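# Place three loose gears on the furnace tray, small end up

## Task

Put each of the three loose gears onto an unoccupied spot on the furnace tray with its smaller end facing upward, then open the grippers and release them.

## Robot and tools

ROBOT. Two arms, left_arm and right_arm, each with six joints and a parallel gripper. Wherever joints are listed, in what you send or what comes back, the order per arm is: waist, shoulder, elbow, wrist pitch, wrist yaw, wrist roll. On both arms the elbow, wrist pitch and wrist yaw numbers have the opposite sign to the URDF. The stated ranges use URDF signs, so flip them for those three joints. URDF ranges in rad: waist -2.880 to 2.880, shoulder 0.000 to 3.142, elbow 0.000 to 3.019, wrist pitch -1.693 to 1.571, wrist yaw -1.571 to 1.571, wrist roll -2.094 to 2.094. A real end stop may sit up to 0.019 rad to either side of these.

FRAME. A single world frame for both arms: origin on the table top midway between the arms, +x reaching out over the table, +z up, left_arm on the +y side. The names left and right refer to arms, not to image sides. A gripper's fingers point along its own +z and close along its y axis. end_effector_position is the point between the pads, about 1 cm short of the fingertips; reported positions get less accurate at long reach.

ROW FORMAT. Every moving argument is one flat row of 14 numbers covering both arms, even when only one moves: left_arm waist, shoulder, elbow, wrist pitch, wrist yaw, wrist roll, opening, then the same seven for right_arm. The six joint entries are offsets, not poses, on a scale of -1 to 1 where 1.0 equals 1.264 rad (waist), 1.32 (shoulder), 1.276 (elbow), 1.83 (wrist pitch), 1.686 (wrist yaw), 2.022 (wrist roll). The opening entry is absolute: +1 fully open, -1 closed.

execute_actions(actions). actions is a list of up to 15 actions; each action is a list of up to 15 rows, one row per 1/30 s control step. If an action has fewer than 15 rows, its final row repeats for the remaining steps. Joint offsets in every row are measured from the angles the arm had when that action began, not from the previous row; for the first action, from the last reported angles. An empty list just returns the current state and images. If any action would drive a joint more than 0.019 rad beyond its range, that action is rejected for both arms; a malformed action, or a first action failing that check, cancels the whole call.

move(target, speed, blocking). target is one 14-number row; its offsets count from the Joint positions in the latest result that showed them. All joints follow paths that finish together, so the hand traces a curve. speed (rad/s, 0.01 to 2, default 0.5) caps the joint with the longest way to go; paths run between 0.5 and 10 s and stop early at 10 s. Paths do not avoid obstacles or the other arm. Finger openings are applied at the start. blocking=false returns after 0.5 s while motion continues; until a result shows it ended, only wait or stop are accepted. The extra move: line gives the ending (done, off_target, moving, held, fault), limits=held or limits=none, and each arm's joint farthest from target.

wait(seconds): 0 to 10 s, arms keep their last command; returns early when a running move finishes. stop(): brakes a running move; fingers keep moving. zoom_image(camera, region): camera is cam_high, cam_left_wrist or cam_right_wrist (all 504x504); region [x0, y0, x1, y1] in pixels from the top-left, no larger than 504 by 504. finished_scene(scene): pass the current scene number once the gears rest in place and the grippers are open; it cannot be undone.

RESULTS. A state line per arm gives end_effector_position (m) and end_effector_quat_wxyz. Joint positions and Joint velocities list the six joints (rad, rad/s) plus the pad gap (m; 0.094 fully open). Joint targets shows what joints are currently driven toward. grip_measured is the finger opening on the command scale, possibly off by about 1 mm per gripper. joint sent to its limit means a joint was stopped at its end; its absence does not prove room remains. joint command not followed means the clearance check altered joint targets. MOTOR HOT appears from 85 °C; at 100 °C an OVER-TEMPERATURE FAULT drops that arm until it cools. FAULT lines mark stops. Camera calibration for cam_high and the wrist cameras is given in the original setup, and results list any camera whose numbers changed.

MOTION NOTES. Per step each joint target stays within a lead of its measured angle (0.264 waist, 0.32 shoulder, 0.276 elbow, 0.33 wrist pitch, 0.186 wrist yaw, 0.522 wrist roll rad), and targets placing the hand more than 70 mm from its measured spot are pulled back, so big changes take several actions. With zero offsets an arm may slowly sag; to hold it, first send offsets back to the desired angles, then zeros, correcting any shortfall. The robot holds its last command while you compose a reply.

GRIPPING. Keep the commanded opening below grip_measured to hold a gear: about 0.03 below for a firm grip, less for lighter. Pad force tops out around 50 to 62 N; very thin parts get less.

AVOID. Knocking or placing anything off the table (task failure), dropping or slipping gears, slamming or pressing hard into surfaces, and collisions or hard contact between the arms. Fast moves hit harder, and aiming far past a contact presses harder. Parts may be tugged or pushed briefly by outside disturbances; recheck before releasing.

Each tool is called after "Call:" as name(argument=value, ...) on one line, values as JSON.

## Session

Call:
execute_actions(actions=[])

Scene clock: 0.00 s.
left_arm: end_effector_position=(+0.3538, +0.0072, +0.1764) grip_measured=+1.000 end_effector_quat_wxyz=(-0.182, +0.355, +0.777, -0.487) | right_arm: end_effector_position=(+0.0684, -0.7260, +0.3243) grip_measured=+1.000 end_effector_quat_wxyz=(-0.169, -0.288, +0.940, -0.075)
Joint names: [waist, shoulder, elbow, wrist pitch, wrist yaw, wrist roll]
Joint positions: left_arm=[-0.461  1.847 -1.428  1.632 -1.027  0.618  0.094] | right_arm=[-1.102  1.383 -1.495  1.565 -0.354 -1.78   0.094]
Joint velocities: left_arm=[-0.005 -0.005  0.002  0.017  0.037  0.022  0.   ] | right_arm=[-0.005 -0.015 -0.017  0.002  0.022 -0.037  0.   ]
Joint targets: left_arm=[-0.461 1.843 -1.451 1.633 -1.027 0.618] | right_arm=[-1.102 1.380 -1.524 1.563 -0.354 -1.780]
camera_calibration (this result's frames):
cam_left_wrist: T_world_to_cam=[[-0.375249, -0.261508, 0.88927, -0.027807], [-0.17474, 0.962134, 0.2092, 0.02236], [-0.910304, -0.076889, -0.406736, 0.519888], [0, 0, 0, 1]] pos_world=[0.466729, 0.0111886, 0.231507]
cam_right_wrist: T_world_to_cam=[[0.567543, -0.822691, 0.0327821, -0.646274], [-0.468398, -0.289872, 0.834612, -0.442289], [-0.677125, -0.489033, -0.549862, -0.00589124], [0, 0, 0, 1]] pos_world=[0.155632, -0.662773, 0.387087]

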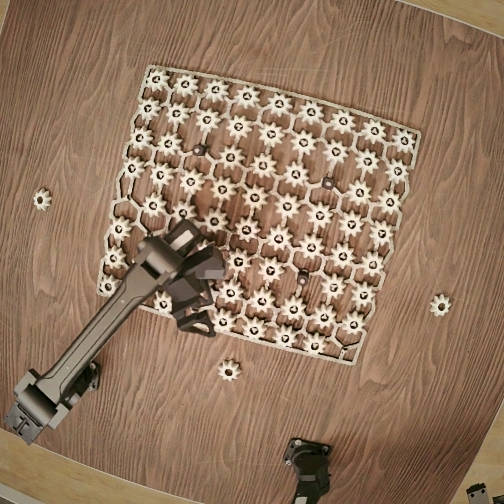

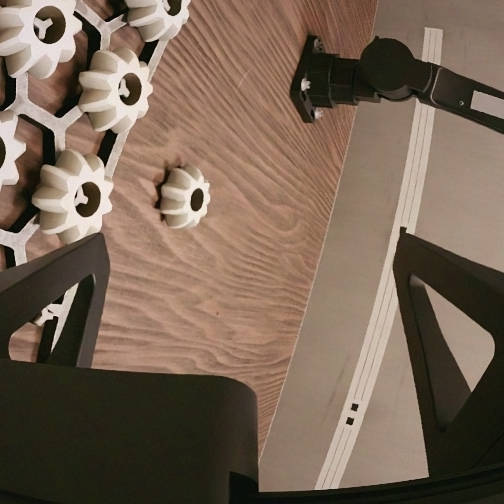

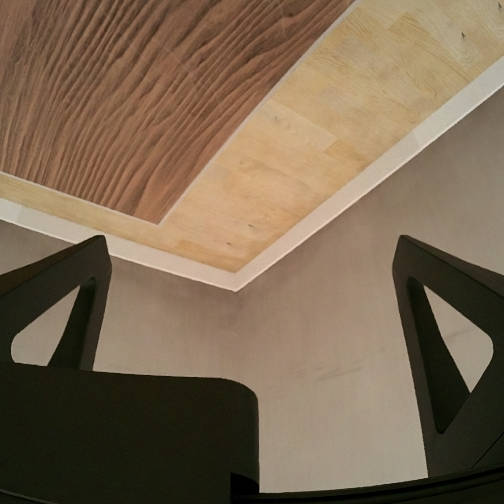

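Call:
zoom_image(camera="cam_high", region=[80,50,430,380])

Call:
zoom_image(camera="cam_high", region=[10,170,80,230])

Call:
zoom_image(camera="cam_high", region=[195,340,265,400])

Call:
zoom_image(camera="cam_high", region=[405,275,475,335])

Region (80, 50, 430, 380) of cam_high's 504x504 image, scaled by 1.440, with more detail than that image has; it fills the top 475 rows of this view, and the rest is white.

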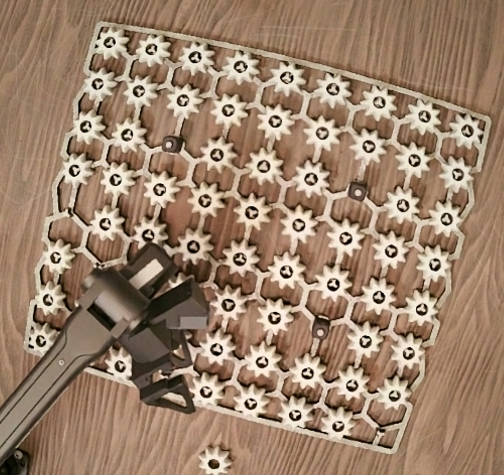

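Region (10, 170, 80, 230) of cam_high's 504x504 image, scaled by 7.200, with more detail than that image has; it fills the top 432 rows of this view, and the rest is white.

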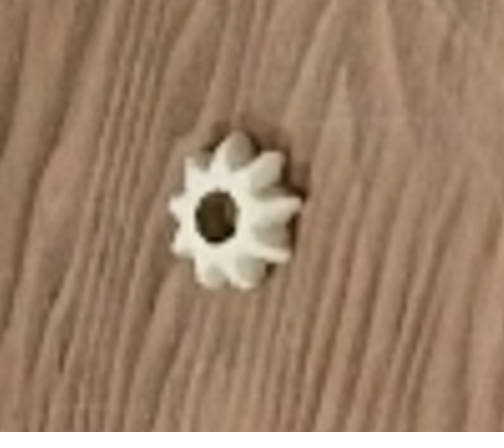

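Region (195, 340, 265, 400) of cam_high's 504x504 image, scaled by 7.200, with more detail than that image has; it fills the top 432 rows of this view, and the rest is white.

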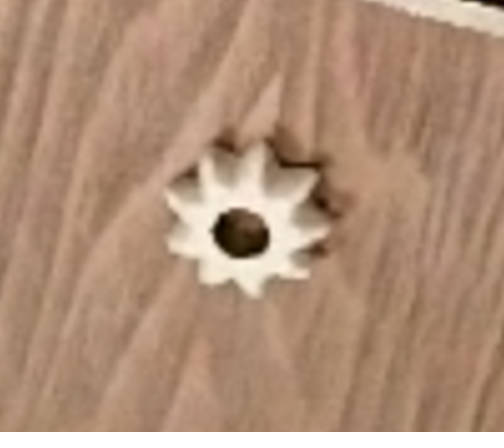

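Region (405, 275, 475, 335) of cam_high's 504x504 image, scaled by 7.200, with more detail than that image has; it fills the top 432 rows of this view, and the rest is white.

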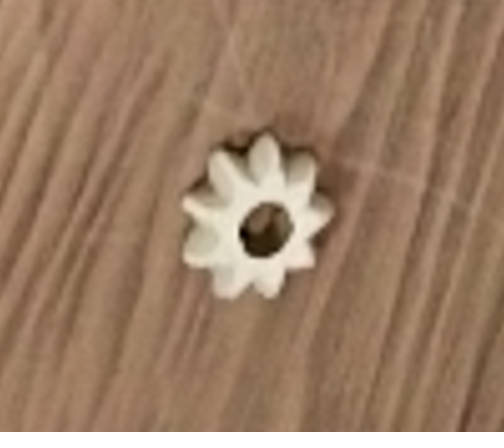

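Call:
move(target=[0.744,-0.077,-0.014,-0.249,0.615,-0.311,0.45, 0.642,0.356,-0.038,-0.196,0.216,0.885,0.45], speed=1.1)

Scene clock: 7.03 s.
left_arm: end_effector_position=(+0.5041, +0.5910, +0.1108) grip_measured=+0.452 end_effector_quat_wxyz=(+0.015, -0.216, +0.976, +0.008) | right_arm: end_effector_position=(+0.4720, -0.4952, +0.1000) grip_measured=+0.452 end_effector_quat_wxyz=(+0.001, +0.169, +0.986, +0.004)
Joint names: [waist, shoulder, elbow, wrist pitch, wrist yaw, wrist roll]
Joint positions: left_arm=[ 0.491  1.777 -1.428  1.189  0.01   0.003  0.068] | right_arm=[-0.281  1.844 -1.494  1.219  0.009 -0.002  0.068]
Joint velocities: left_arm=[ 0.005 -0.005  0.012  0.012  0.022  0.007 -0.001] | right_arm=[ 0.005  0.005  0.017  0.007  0.007 -0.022 -0.   ]
Joint targets: left_arm=[0.480 1.745 -1.446 1.176 0.010 -0.011] | right_arm=[-0.291 1.853 -1.543 1.206 0.011 0.009]
move: off_target (left_arm, right_arm); limits=none; left_arm: farthest joint: the shoulder, 0.032 radians from its target (0.102 radians at the start); right_arm: farthest joint: the elbow, 0.050 radians from its target (0.048 radians at the start)
camera_calibration (this result's frames):
cam_left_wrist: T_world_to_cam=[[0.413489, -0.910506, -0.00222664, 0.324422], [-0.751552, -0.342681, 0.563683, 0.523289], [-0.514, -0.231403, -0.825988, 0.612856], [0, 0, 0, 1]] pos_world=[0.574142, 0.616527, 0.211965]
cam_right_wrist: T_world_to_cam=[[-0.329627, -0.943925, -0.0187565, -0.309493], [-0.773458, 0.258599, 0.578696, 0.442046], [-0.541395, 0.205261, -0.815328, 0.563241], [0, 0, 0, 1]] pos_world=[0.544823, -0.522062, 0.19761]

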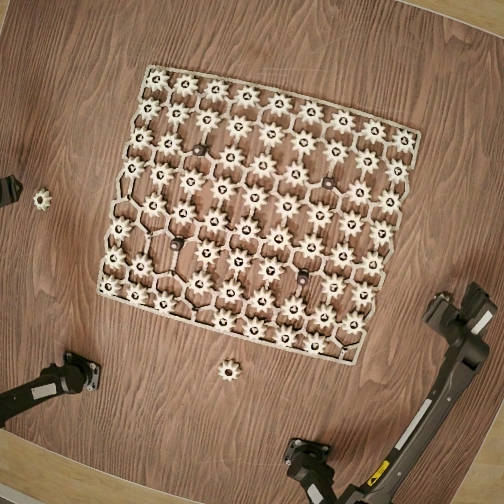

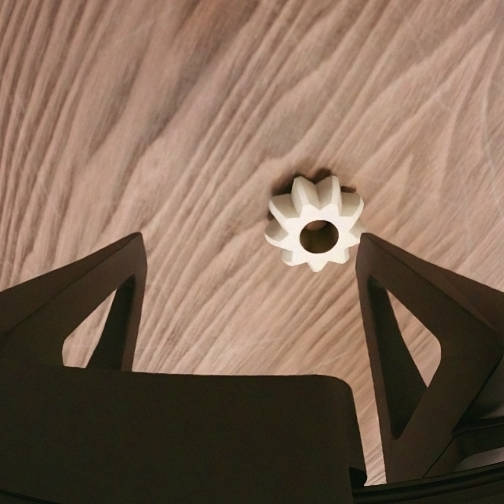

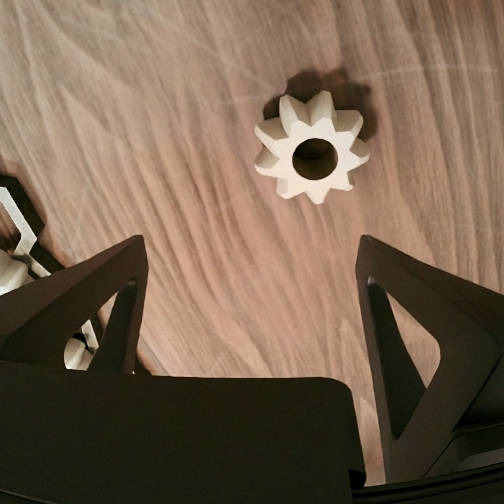

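Call:
move(target=[-0.064,-0.037,0.155,-0.090,-0.005,0,0.45, -0.045,0.052,0.033,-0.067,-0.005,0,0.45], speed=0.3)

Call:
zoom_image(camera="cam_high", region=[80,50,430,380])

Scene clock: 9.90 s.
left_arm: end_effector_position=(+0.4792, +0.5385, +0.0499) grip_measured=+0.452 end_effector_quat_wxyz=(+0.000, -0.180, +0.984, +0.002) | right_arm: end_effector_position=(+0.4657, -0.5241, +0.0543) grip_measured=+0.452 end_effector_quat_wxyz=(+0.004, +0.195, +0.981, +0.001)
Joint names: [waist, shoulder, elbow, wrist pitch, wrist yaw, wrist roll]
Joint positions: left_arm=[ 0.418  1.76  -1.228  1.037  0.003  0.003  0.068] | right_arm=[-0.333  1.898 -1.444  1.11   0.003 -0.002  0.068]
Joint velocities: left_arm=[ 0.005 -0.005  0.007  0.002  0.051 -0.081  0.001] | right_arm=[-0.005  0.005 -0.007  0.007 -0.051  0.022 -0.   ]
Joint targets: left_arm=[0.411 1.728 -1.230 1.024 0.002 0.004] | right_arm=[-0.338 1.913 -1.452 1.097 0.000 -0.002]
move: off_target (left_arm); limits=none; left_arm: farthest joint: the shoulder, 0.032 radians from its target (0.049 radians at the start); right_arm: farthest joint: the shoulder, 0.015 radians from its target (0.069 radians at the start)
camera_calibration (this result's frames):
cam_left_wrist: T_world_to_cam=[[0.34568, -0.938339, 0.00501477, 0.333891], [-0.759215, -0.276543, 0.589166, 0.487726], [-0.551451, -0.207471, -0.807996, 0.541751], [0, 0, 0, 1]] pos_world=[0.553618, 0.560578, 0.148706]
cam_right_wrist: T_world_to_cam=[[-0.37845, -0.925525, -0.0133796, -0.307662], [-0.760947, 0.302859, 0.573791, 0.488731], [-0.527006, 0.227332, -0.818893, 0.533554], [0, 0, 0, 1]] pos_world=[0.53665, -0.554059, 0.152378]

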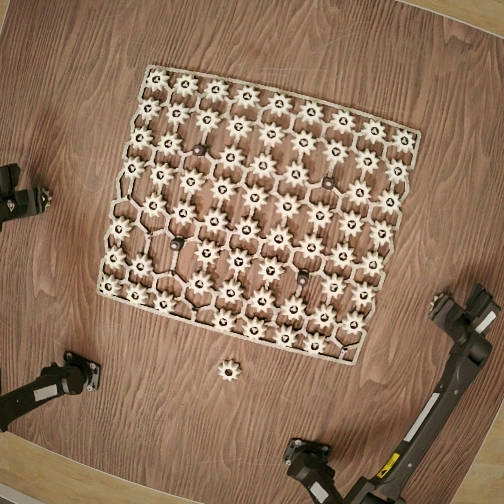

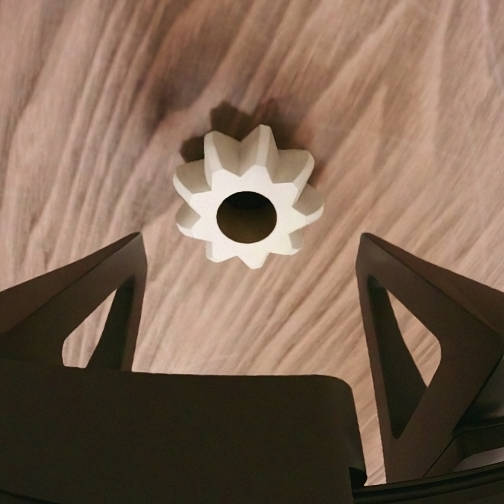

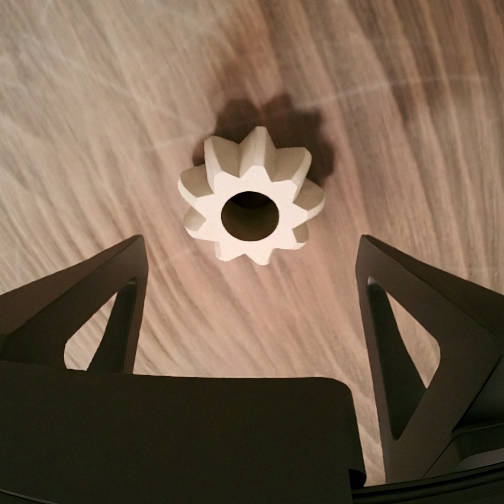

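Region (80, 50, 430, 380) of cam_high's 504x504 image, scaled by 1.440, with more detail than that image has; it fills the top 475 rows of this view, and the rest is white.

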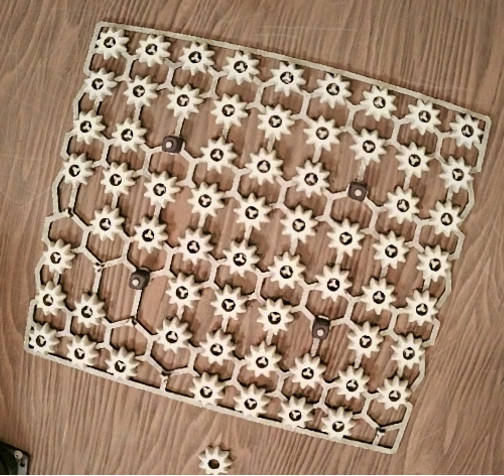

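Call:
zoom_image(camera="cam_high", region=[90,160,250,330])

Region (90, 160, 250, 330) of cam_high's 504x504 image, scaled by 2.965, with more detail than that image has; it fills the left 474 columns of this view, and the rest is white.

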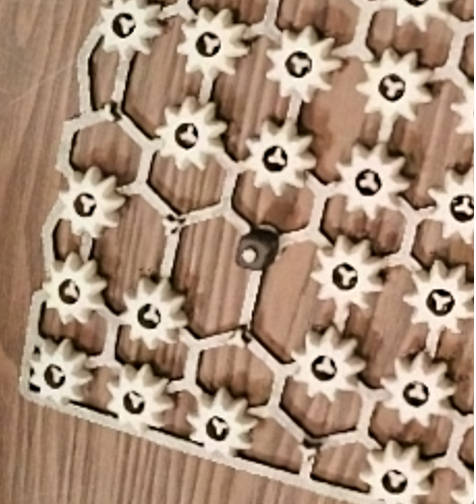

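Call:
move(target=[0.004,0.047,0.034,-0.057,0,0,0.45, -0.004,0.051,0.021,-0.052,0,0,0.45], speed=0.12)

Scene clock: 12.53 s.
left_arm: end_effector_position=(+0.4783, +0.5382, +0.0176) grip_measured=+0.452 end_effector_quat_wxyz=(+0.004, -0.180, +0.984, +0.002) | right_arm: end_effector_position=(+0.4675, -0.5248, +0.0180) grip_measured=+0.452 end_effector_quat_wxyz=(+0.005, +0.195, +0.981, +0.001)
Joint names: [waist, shoulder, elbow, wrist pitch, wrist yaw, wrist roll]
Joint positions: left_arm=[ 0.418  1.8   -1.185  0.946  0.003  0.003  0.068] | right_arm=[-0.333  1.946 -1.413  1.029  0.003 -0.002  0.068]
Joint velocities: left_arm=[ 0.005 -0.005  0.002  0.002 -0.022 -0.037 -0.002] | right_arm=[-0.005 -0.005  0.017 -0.007  0.081 -0.037  0.   ]
Joint targets: left_arm=[0.423 1.822 -1.184 0.933 0.003 0.003] | right_arm=[-0.338 1.965 -1.418 1.015 0.003 -0.002]
move: off_target (left_arm); limits=none; left_arm: farthest joint: the shoulder, 0.022 radians from its target (0.062 radians at the start); right_arm: farthest joint: the shoulder, 0.019 radians from its target (0.068 radians at the start)
camera_calibration (this result's frames):
cam_left_wrist: T_world_to_cam=[[0.345641, -0.938354, 0.00491356, 0.33407], [-0.763807, -0.278298, 0.582365, 0.509239], [-0.545097, -0.205043, -0.812912, 0.510827], [0, 0, 0, 1]] pos_world=[0.551942, 0.559937, 0.117052]
cam_right_wrist: T_world_to_cam=[[-0.378436, -0.925531, -0.0133724, -0.30817], [-0.761553, 0.303111, 0.572853, 0.511569], [-0.52614, 0.226972, -0.819549, 0.504297], [0, 0, 0, 1]] pos_world=[0.538295, -0.554744, 0.116121]

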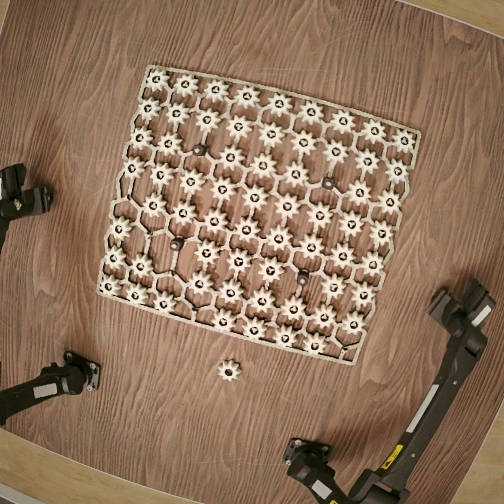

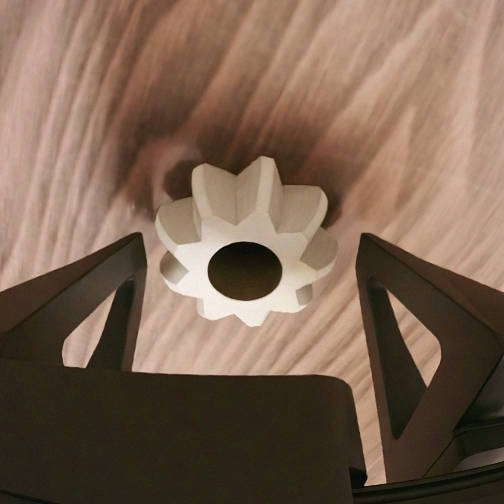

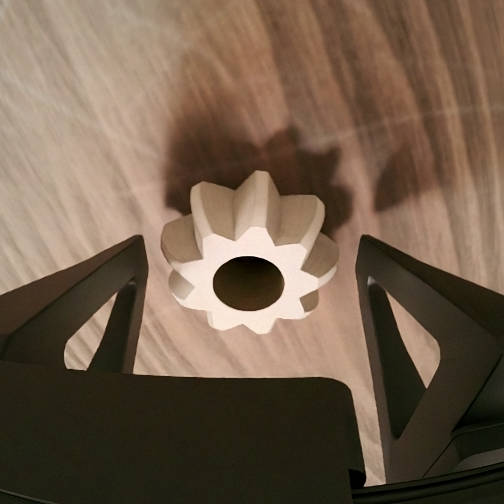

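Call:
execute_actions(actions=[[[0.004,0.018,0,-0.007,0,0,0.45, -0.004,0.015,-0.004,-0.008,0,0,0.45],[0.004,0.019,0,-0.007,0,0,0.44, -0.004,0.016,-0.004,-0.008,0,0,0.44],[0.004,0.020,0,-0.007,0,0,0.42, -0.004,0.017,-0.004,-0.008,0,0,0.42],[0.004,0.021,0,-0.007,0,0,0.40, -0.004,0.018,-0.004,-0.008,0,0,0.40],[0.004,0.022,0,-0.007,0,0,0.38, -0.004,0.019,-0.004,-0.008,0,0,0.38],[0.004,0.023,0,-0.007,0,0,0.36, -0.004,0.019,-0.004,-0.008,0,0,0.36],[0.004,0.024,0,-0.007,0,0,0.34, -0.004,0.019,-0.004,-0.008,0,0,0.34],[0.004,0.024,0,-0.007,0,0,0.32, -0.004,0.019,-0.004,-0.008,0,0,0.32],[0.004,0.024,0,-0.007,0,0,0.31, -0.004,0.019,-0.004,-0.008,0,0,0.31],[0.004,0.024,0,-0.007,0,0,0.30, -0.004,0.019,-0.004,-0.008,0,0,0.30]],[[0,0.008,0,0,0,0,0.27,0,0.008,-0.004,0,0,0,0.27],[0,0.008,0,0,0,0,0.24,0,0.008,-0.004,0,0,0,0.24],[0,0.008,0,0,0,0,0.22,0,0.008,-0.004,0,0,0,0.22],[0,0.008,0,0,0,0,0.20,0,0.008,-0.004,0,0,0,0.20],[0,0.008,0,0,0,0,0.19,0,0.008,-0.004,0,0,0,0.19],[0,0.008,0,0,0,0,0.18,0,0.008,-0.004,0,0,0,0.18],[0,0.008,0,0,0,0,0.17,0,0.008,-0.004,0,0,0,0.17],[0,0.008,0,0,0,0,0.16,0,0.008,-0.004,0,0,0,0.16],[0,0.008,0,0,0,0,0.15,0,0.008,-0.004,0,0,0,0.15],[0,0.008,0,0,0,0,0.14,0,0.008,-0.004,0,0,0,0.14],[0,0.008,0,0,0,0,0.13,0,0.008,-0.004,0,0,0,0.13],[0,0.008,0,0,0,0,0.12,0,0.008,-0.004,0,0,0,0.12]]])

Scene clock: 14.50 s.
left_arm: end_effector_position=(+0.4775, +0.5383, +0.0147) grip_measured=+0.156 end_effector_quat_wxyz=(+0.001, -0.180, +0.984, +0.003) | right_arm: end_effector_position=(+0.4673, -0.5247, +0.0169) grip_measured=+0.146 end_effector_quat_wxyz=(+0.004, +0.195, +0.981, +0.001)
Joint names: [waist, shoulder, elbow, wrist pitch, wrist yaw, wrist roll]
Joint positions: left_arm=[ 0.418  1.806 -1.185  0.946  0.005  0.003  0.054] | right_arm=[-0.333  1.948 -1.413  1.029  0.004 -0.002  0.054]
Joint velocities: left_arm=[-0.005  0.005  0.012 -0.012 -0.007 -0.022  0.001] | right_arm=[-0.005 -0.005 -0.007  0.007  0.051  0.081  0.   ]
Joint targets: left_arm=[0.418 1.817 -1.185 0.946 0.003 0.003] | right_arm=[-0.333 1.958 -1.418 1.029 0.004 -0.002]
camera_calibration (this result's frames):
cam_left_wrist: T_world_to_cam=[[0.345679, -0.938348, 0.00307999, 0.334409], [-0.760071, -0.278075, 0.587339, 0.508346], [-0.550272, -0.205372, -0.809335, 0.510703], [0, 0, 0, 1]] pos_world=[0.551806, 0.560034, 0.113729]
cam_right_wrist: T_world_to_cam=[[-0.378455, -0.925517, -0.0137658, -0.308094], [-0.760628, 0.302486, 0.57441, 0.511189], [-0.527463, 0.227859, -0.818452, 0.504405], [0, 0, 0, 1]] pos_world=[0.53828, -0.554707, 0.114958]

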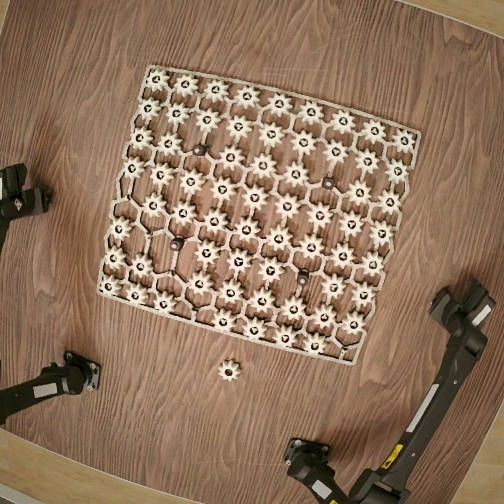

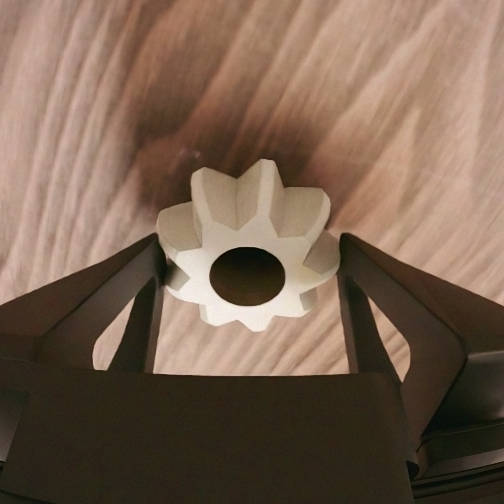

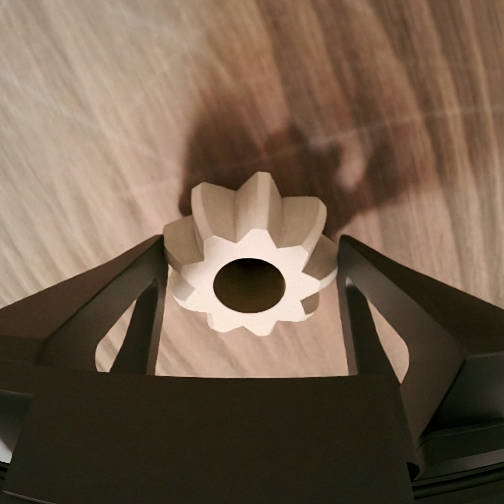

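Call:
execute_actions(actions=[[[0,-0.015,-0.025,0,0,0,0.10, 0,-0.015,-0.025,0,0,0,0.10],[0,-0.023,-0.04,0.003,0,0,0.10, 0,-0.023,-0.04,0.003,0,0,0.10],[0,-0.029,-0.045,0.008,0,0,0.10, 0,-0.028,-0.045,0.008,0,0,0.10],[0,-0.034,-0.049,0.014,0,0,0.10, 0,-0.032,-0.049,0.013,0,0,0.10],[0,-0.039,-0.052,0.020,0,0,0.10, 0,-0.037,-0.052,0.019,0,0,0.10],[0,-0.044,-0.056,0.026,0,0,0.10, 0,-0.041,-0.056,0.025,0,0,0.10],[0,-0.049,-0.059,0.032,0,0,0.10, 0,-0.046,-0.059,0.030,0,0,0.10],[0,-0.054,-0.062,0.038,0,0,0.10, 0,-0.050,-0.062,0.036,0,0,0.10],[0,-0.059,-0.066,0.044,0,0,0.10, 0,-0.055,-0.066,0.041,0,0,0.10],[0,-0.064,-0.069,0.050,0,0,0.10, 0,-0.059,-0.069,0.047,0,0,0.10],[0,-0.069,-0.072,0.056,0,0,0.10, 0,-0.063,-0.072,0.052,0,0,0.10],[0,-0.074,-0.075,0.062,0,0,0.10, 0,-0.068,-0.075,0.058,0,0,0.10],[0,-0.079,-0.078,0.068,0,0,0.10, 0,-0.072,-0.078,0.063,0,0,0.10],[0,-0.084,-0.081,0.074,0,0,0.10, 0,-0.076,-0.081,0.069,0,0,0.10],[0,-0.087,-0.083,0.078,0,0,0.10, 0,-0.079,-0.083,0.072,0,0,0.10]],[[0,-0.025,-0.04,0.008,0,0,0.10,0,-0.025,-0.04,0.008,0,0,0.10]]])

Call:
zoom_image(camera="cam_high", region=[300,310,380,375])

Scene clock: 17.60 s.
left_arm: end_effector_position=(+0.4718, +0.5361, +0.0558) grip_measured=+0.156 end_effector_quat_wxyz=(-0.009, -0.180, +0.984, +0.001) | right_arm: end_effector_position=(+0.4603, -0.5218, +0.0503) grip_measured=+0.146 end_effector_quat_wxyz=(-0.012, +0.195, +0.981, +0.004)
Joint names: [waist, shoulder, elbow, wrist pitch, wrist yaw, wrist roll]
Joint positions: left_arm=[ 0.418  1.745 -1.224  1.067  0.005  0.003  0.054] | right_arm=[-0.333  1.907 -1.448  1.137  0.004 -0.002  0.054]
Joint velocities: left_arm=[-0.015 -0.005 -0.007 -0.007  0.022  0.037  0.   ] | right_arm=[-0.005 -0.024  0.017 -0.002  0.007 -0.007  0.   ]
Joint targets: left_arm=[0.418 1.727 -1.269 1.075 0.005 0.003] | right_arm=[-0.333 1.884 -1.494 1.146 0.004 -0.002]
camera_calibration (this result's frames):
cam_left_wrist: T_world_to_cam=[[0.34574, -0.938324, 0.00332742, 0.334153], [-0.748609, -0.273695, 0.603884, 0.470602], [-0.565728, -0.211278, -0.797066, 0.550077], [0, 0, 0, 1]] pos_world=[0.547961, 0.558565, 0.153146]
cam_right_wrist: T_world_to_cam=[[-0.37887, -0.925344, -0.0139623, -0.307296], [-0.743038, 0.295164, 0.600643, 0.472573], [-0.55168, 0.23794, -0.799395, 0.54279], [0, 0, 0, 1]] pos_world=[0.534161, -0.552992, 0.145766]

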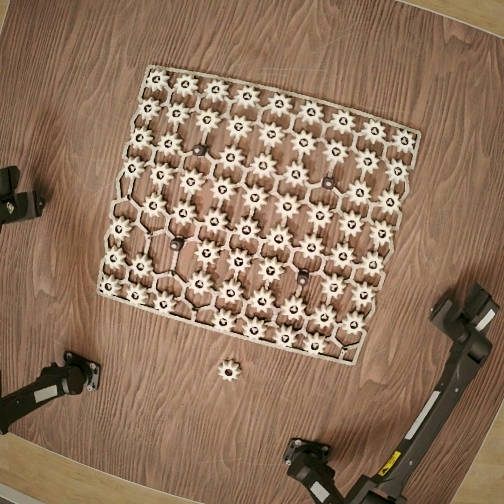

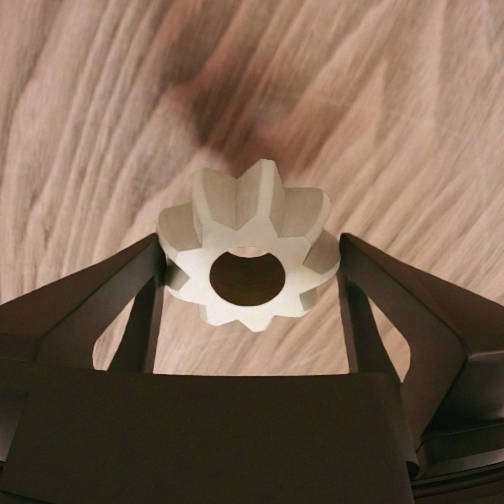

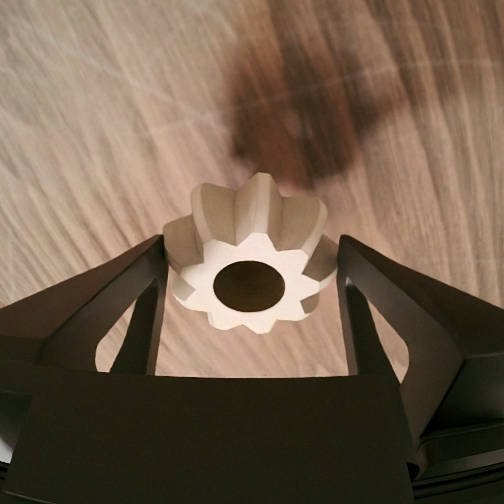

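Region (300, 310, 380, 375) of cam_high's 504x504 image, scaled by 6.300, with more detail than that image has; it fills the top 410 rows of this view, and the rest is white.

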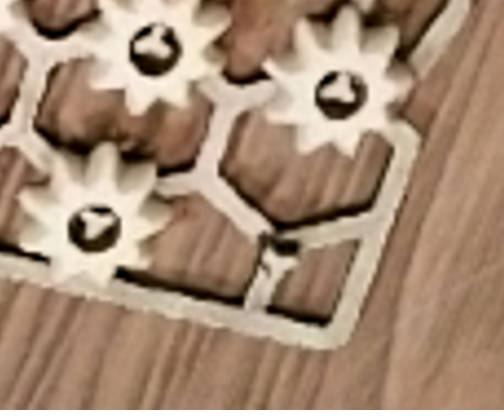

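Call:
execute_actions(actions=[])

Scene clock: 18.77 s.
left_arm: end_effector_position=(+0.4718, +0.5361, +0.0558) grip_measured=+0.156 end_effector_quat_wxyz=(-0.009, -0.180, +0.984, +0.001) | right_arm: end_effector_position=(+0.4603, -0.5218, +0.0503) grip_measured=+0.146 end_effector_quat_wxyz=(-0.012, +0.195, +0.981, +0.004)
Joint names: [waist, shoulder, elbow, wrist pitch, wrist yaw, wrist roll]
Joint positions: left_arm=[ 0.418  1.745 -1.224  1.067  0.005  0.003  0.054] | right_arm=[-0.333  1.907 -1.448  1.137  0.004 -0.002  0.054]
Joint velocities: left_arm=[ 0.005 -0.015 -0.002  0.002  0.022  0.051  0.001] | right_arm=[-0.005 -0.015  0.017 -0.012  0.037 -0.022  0.   ]
Joint targets: left_arm=[0.418 1.727 -1.269 1.075 0.005 0.003] | right_arm=[-0.333 1.884 -1.494 1.146 0.004 -0.002]
camera_calibration (this result's frames):
cam_left_wrist: T_world_to_cam=[[0.34574, -0.938324, 0.00332742, 0.334153], [-0.748609, -0.273695, 0.603884, 0.470602], [-0.565728, -0.211278, -0.797066, 0.550077], [0, 0, 0, 1]] pos_world=[0.547961, 0.558565, 0.153146]
cam_right_wrist: T_world_to_cam=[[-0.37887, -0.925344, -0.0139623, -0.307296], [-0.743038, 0.295164, 0.600643, 0.472573], [-0.55168, 0.23794, -0.799395, 0.54279], [0, 0, 0, 1]] pos_world=[0.534161, -0.552992, 0.145766]

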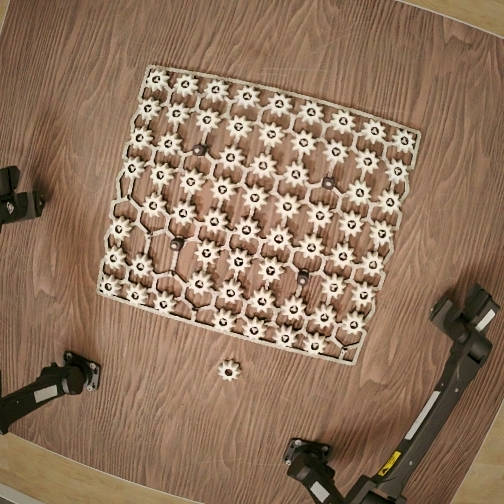

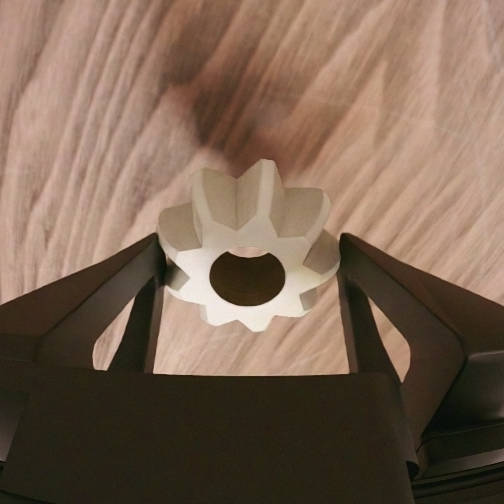

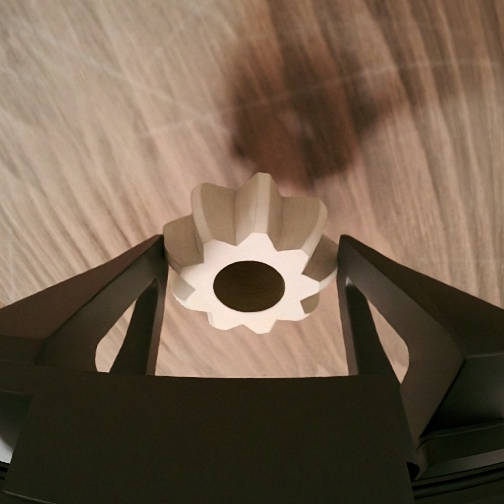

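Call:
move(target=[-0.437,0.038,-0.211,0.093,0,0.305,0.10, 0.324,-0.437,0.399,0.008,0,-0.393,0.10], speed=0.5)

Scene clock: 22.83 s.
left_arm: end_effector_position=(+0.5367, +0.2635, +0.1080) grip_measured=+0.156 end_effector_quat_wxyz=(-0.005, +0.389, +0.921, +0.001) | right_arm: end_effector_position=(+0.3070, -0.3073, +0.1078) grip_measured=+0.145 end_effector_quat_wxyz=(-0.004, -0.388, +0.922, +0.004)
Joint names: [waist, shoulder, elbow, wrist pitch, wrist yaw, wrist roll]
Joint positions: left_arm=[-0.14   1.784 -1.43   1.227  0.004  0.605  0.054] | right_arm=[ 0.074  1.358 -0.921  1.145  0.004 -0.784  0.054]
Joint velocities: left_arm=[ 0.005  0.005 -0.002  0.007  0.051  0.022 -0.   ] | right_arm=[-0.015 -0.024  0.012 -0.007 -0.037  0.007  0.001]
Joint targets: left_arm=[-0.134 1.796 -1.493 1.237 0.005 0.620] | right_arm=[0.077 1.331 -0.939 1.152 0.004 -0.796]
move: off_target (left_arm, right_arm); limits=none; left_arm: farthest joint: the elbow, 0.063 radians from its target (0.269 radians at the start); right_arm: farthest joint: the shoulder, 0.028 radians from its target (0.577 radians at the start)
camera_calibration (this result's frames):
cam_left_wrist: T_world_to_cam=[[-0.722188, -0.691619, 0.0103654, 0.563171], [-0.549567, 0.582828, 0.598571, 0.0810705], [-0.420024, 0.426584, -0.801003, 0.325036], [0, 0, 0, 1]] pos_world=[0.587792, 0.203595, 0.205991]
cam_right_wrist: T_world_to_cam=[[0.717979, -0.695781, -0.0198742, -0.431598], [-0.556822, -0.59125, 0.583415, -0.0668374], [-0.41768, -0.407813, -0.811931, 0.214919], [0, 0, 0, 1]] pos_world=[0.362429, -0.252169, 0.204916]

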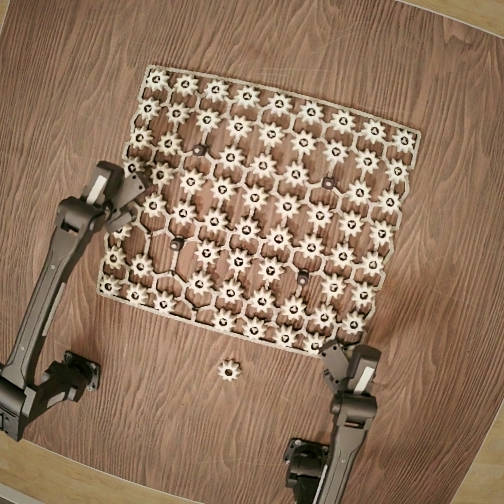

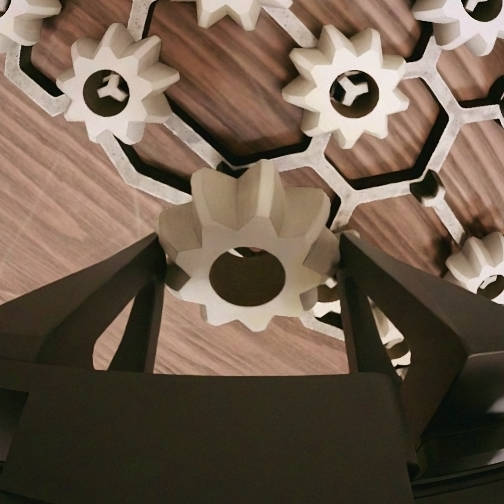

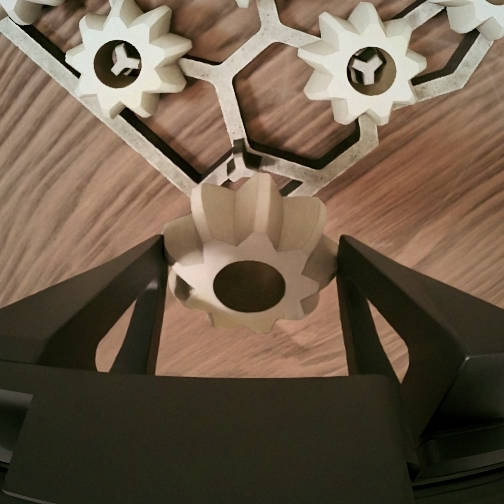

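Call:
zoom_image(camera="cam_left_wrist", region=[60,40,400,320])

Call:
zoom_image(camera="cam_right_wrist", region=[60,20,420,320])

Region (60, 40, 400, 320) of cam_left_wrist's 504x504 image, scaled by 1.482, with more detail than that image has; it fills the top 415 rows of this view, and the rest is white.

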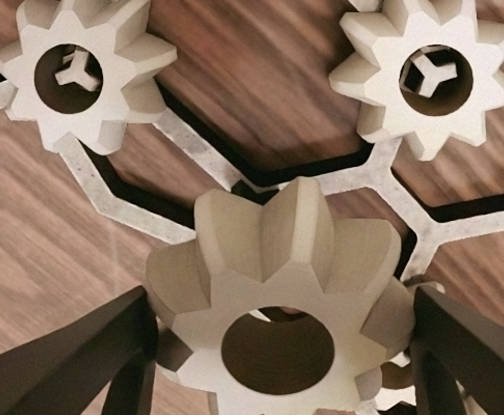

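Region (60, 20, 420, 320) of cam_right_wrist's 504x504 image, scaled by 1.400, with more detail than that image has.

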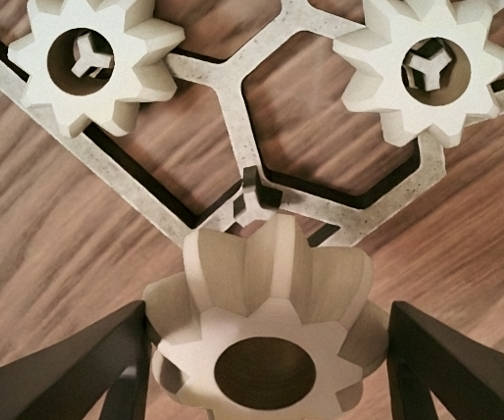

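Call:
move(target=[0.034,0.0106,0.056,-0.052,0,0.023,0.10, 0.017,0.035,0.035,-0.055,0,0.011,0.10], speed=0.12)

Scene clock: 27.67 s.
left_arm: end_effector_position=(+0.5282, +0.2819, +0.0774) grip_measured=+0.156 end_effector_quat_wxyz=(-0.007, +0.389, +0.921, +0.001) | right_arm: end_effector_position=(+0.3022, -0.3035, +0.0747) grip_measured=+0.145 end_effector_quat_wxyz=(-0.009, -0.388, +0.922, +0.006)
Joint names: [waist, shoulder, elbow, wrist pitch, wrist yaw, wrist roll]
Joint positions: left_arm=[-0.108  1.789 -1.35   1.144  0.004  0.637  0.054] | right_arm=[ 0.085  1.398 -0.863  1.056  0.004 -0.773  0.054]
Joint velocities: left_arm=[-0.005 -0.005  0.012 -0.007  0.007 -0.007  0.001] | right_arm=[-0.005 -0.015 -0.007  0.002 -0.051 -0.051  0.001]
Joint targets: left_arm=[-0.097 1.798 -1.358 1.132 0.004 0.652] | right_arm=[0.096 1.404 -0.877 1.044 0.004 -0.762]
move: done; limits=none; left_arm: farthest joint: the wrist roll, 0.014 radians from its target (0.045 radians at the start); right_arm: farthest joint: the elbow, 0.014 radians from its target (0.045 radians at the start)
camera_calibration (this result's frames):
cam_left_wrist: T_world_to_cam=[[-0.722154, -0.691623, 0.0123103, 0.569921], [-0.547873, 0.582742, 0.600205, 0.0830336], [-0.422289, 0.426696, -0.799751, 0.290163], [0, 0, 0, 1]] pos_world=[0.579595, 0.221972, 0.175205]
cam_right_wrist: T_world_to_cam=[[0.717737, -0.695789, -0.0270496, -0.425569], [-0.550759, -0.591044, 0.589348, -0.0501875], [-0.426049, -0.408099, -0.807427, 0.189698], [0, 0, 0, 1]] pos_world=[0.358626, -0.248353, 0.171234]

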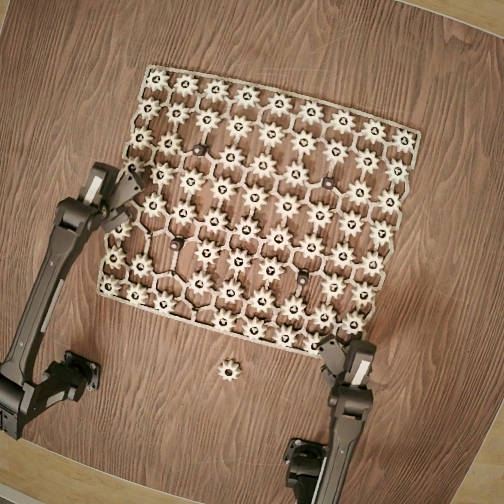

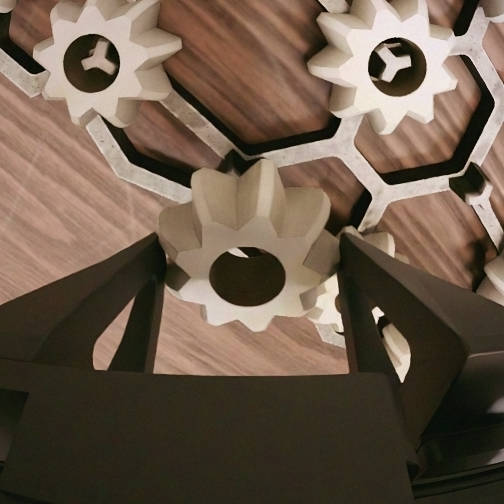

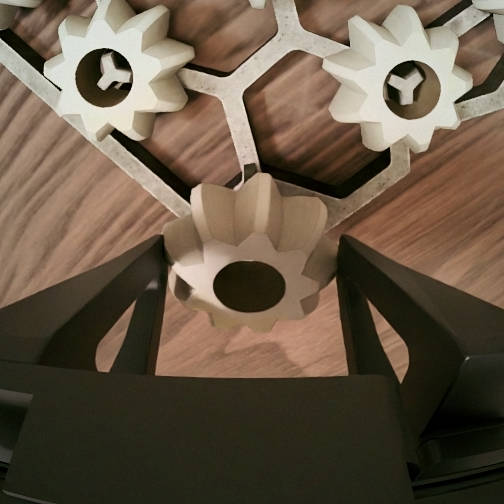

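Call:
zoom_image(camera="cam_left_wrist", region=[40,10,460,320])

Call:
zoom_image(camera="cam_right_wrist", region=[40,10,460,320])

Region (40, 10, 460, 320) of cam_left_wrist's 504x504 image, scaled by 1.200, with more detail than that image has; it fills the top 372 rows of this view, and the rest is white.

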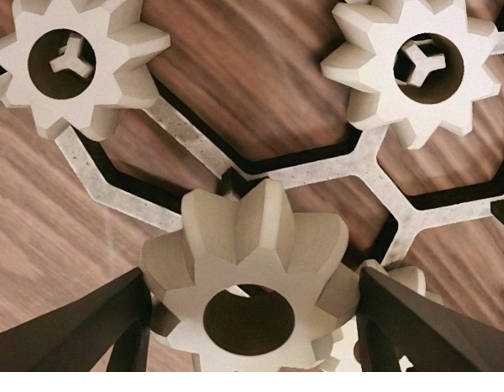

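Region (40, 10, 460, 320) of cam_right_wrist's 504x504 image, scaled by 1.200, with more detail than that image has; it fills the top 372 rows of this view, and the rest is white.

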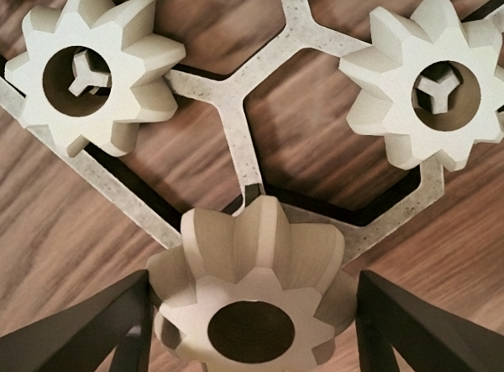

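Call:
move(target=[0.013,0.0265,0.014,-0.034,0,0.007,0.10, 0.010,0.028,0.011,-0.0415,0,0.005,0.10], speed=0.08)

Scene clock: 31.17 s.
left_arm: end_effector_position=(+0.5282, +0.2837, +0.0561) grip_measured=+0.156 end_effector_quat_wxyz=(-0.008, +0.387, +0.922, +0.000) | right_arm: end_effector_position=(+0.3037, -0.3030, +0.0562) grip_measured=+0.145 end_effector_quat_wxyz=(-0.006, -0.388, +0.921, +0.004)
Joint names: [waist, shoulder, elbow, wrist pitch, wrist yaw, wrist roll]
Joint positions: left_arm=[-0.104  1.814 -1.324  1.095  0.004  0.638  0.054] | right_arm=[ 0.086  1.428 -0.836  0.993  0.004 -0.773  0.054]
Joint velocities: left_arm=[-0.005 -0.005 -0.007 -0.017 -0.037  0.007  0.001] | right_arm=[ 0.005 -0.005  0.002  0.007 -0.022 -0.037 -0.001]
Joint targets: left_arm=[-0.091 1.823 -1.332 1.082 0.004 0.652] | right_arm=[0.098 1.435 -0.849 0.980 0.004 -0.764]
move: done; limits=none; left_arm: farthest joint: the waist, 0.013 radians from its target (0.016 radians at the start); right_arm: farthest joint: the elbow, 0.013 radians from its target (0.014 radians at the start)
camera_calibration (this result's frames):
cam_left_wrist: T_world_to_cam=[[-0.72028, -0.693552, 0.0134691, 0.570883], [-0.548293, 0.581103, 0.601411, 0.095367], [-0.424937, 0.425799, -0.798827, 0.273955], [0, 0, 0, 1]] pos_world=[0.579898, 0.223869, 0.153798]
cam_right_wrist: T_world_to_cam=[[0.718693, -0.694963, -0.0225007, -0.42715], [-0.553892, -0.591767, 0.585675, -0.0372645], [-0.420338, -0.408458, -0.810233, 0.173911], [0, 0, 0, 1]] pos_world=[0.359451, -0.24787, 0.153122]

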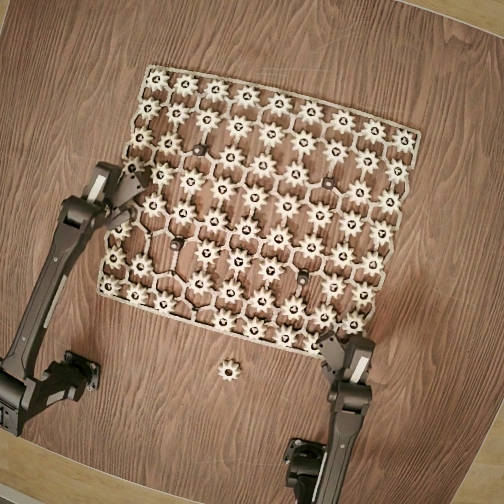

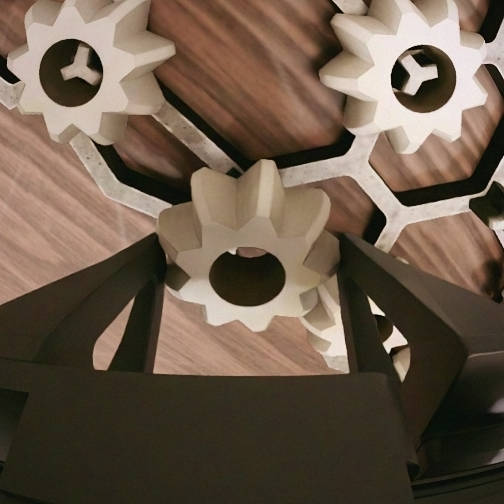

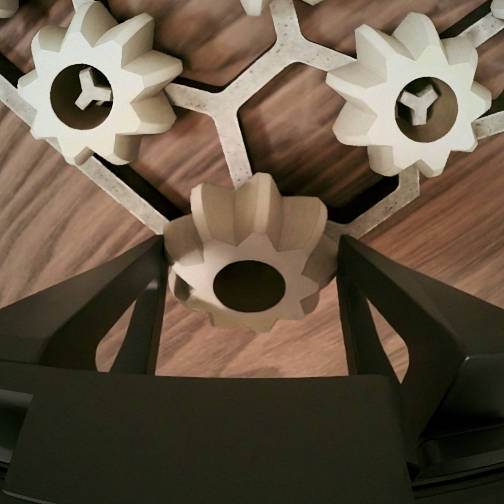

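Call:
zoom_image(camera="cam_left_wrist", region=[30,10,470,330])

Call:
zoom_image(camera="cam_right_wrist", region=[30,10,470,330])

Region (30, 10, 470, 330) of cam_left_wrist's 504x504 image, scaled by 1.145, with more detail than that image has; it fills the top 367 rows of this view, and the rest is white.

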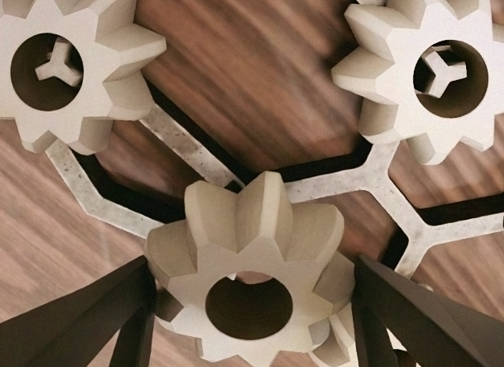

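Region (30, 10, 470, 330) of cam_right_wrist's 504x504 image, scaled by 1.145, with more detail than that image has; it fills the top 367 rows of this view, and the rest is white.

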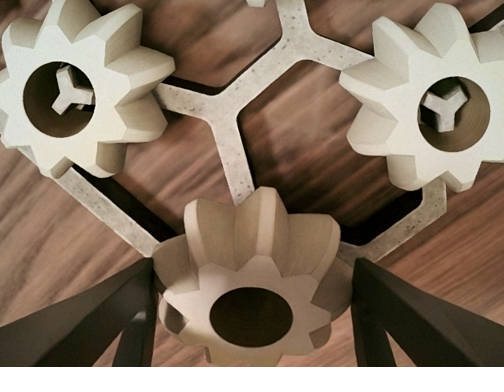

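Call:
move(target=[0.008,0.0197,0.0068,-0.0255,0,0.007,0.10, 0.013,0.022,0.004,-0.0268,0,0.005,0.10], speed=0.05)

Scene clock: 33.63 s.
left_arm: end_effector_position=(+0.5287, +0.2836, +0.0433) grip_measured=+0.156 end_effector_quat_wxyz=(-0.006, +0.387, +0.922, +0.001) | right_arm: end_effector_position=(+0.3032, -0.3013, +0.0442) grip_measured=+0.145 end_effector_quat_wxyz=(-0.006, -0.391, +0.920, +0.004)
Joint names: [waist, shoulder, elbow, wrist pitch, wrist yaw, wrist roll]
Joint positions: left_arm=[-0.104  1.829 -1.308  1.06   0.004  0.638  0.054] | right_arm=[ 0.092  1.448 -0.819  0.957  0.003 -0.773  0.054]
Joint velocities: left_arm=[ 0.005  0.005 -0.007  0.027 -0.007  0.11  -0.001] | right_arm=[-0.015 -0.005  0.002  0.002  0.037  0.022 -0.   ]
Joint targets: left_arm=[-0.094 1.840 -1.315 1.048 0.004 0.652] | right_arm=[0.103 1.457 -0.831 0.944 0.004 -0.763]
move: done; limits=none; left_arm: farthest joint: the wrist roll, 0.014 radians from its target (0.014 radians at the start); right_arm: farthest joint: the wrist pitch, 0.013 radians from its target (0.049 radians at the start)
camera_calibration (this result's frames):
cam_left_wrist: T_world_to_cam=[[-0.720327, -0.693545, 0.0111707, 0.571516], [-0.550554, 0.581462, 0.598993, 0.104606], [-0.421924, 0.42532, -0.800677, 0.262645], [0, 0, 0, 1]] pos_world=[0.580086, 0.22384, 0.141251]
cam_right_wrist: T_world_to_cam=[[0.722386, -0.691125, -0.0224925, -0.425832], [-0.550283, -0.594263, 0.58655, -0.0313507], [-0.418745, -0.411338, -0.809601, 0.163257], [0, 0, 0, 1]] pos_world=[0.358726, -0.24578, 0.140984]

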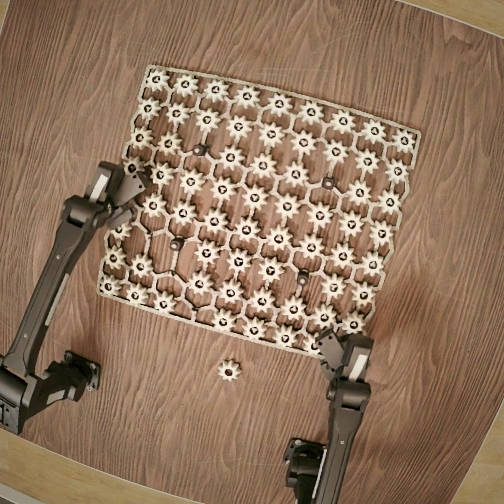

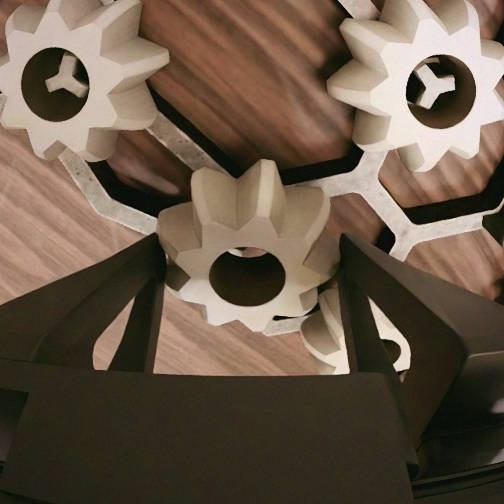

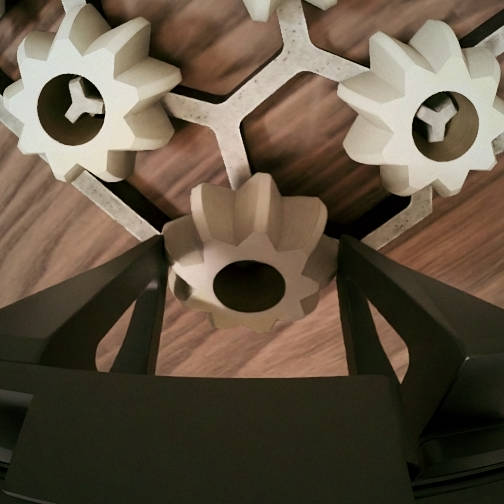

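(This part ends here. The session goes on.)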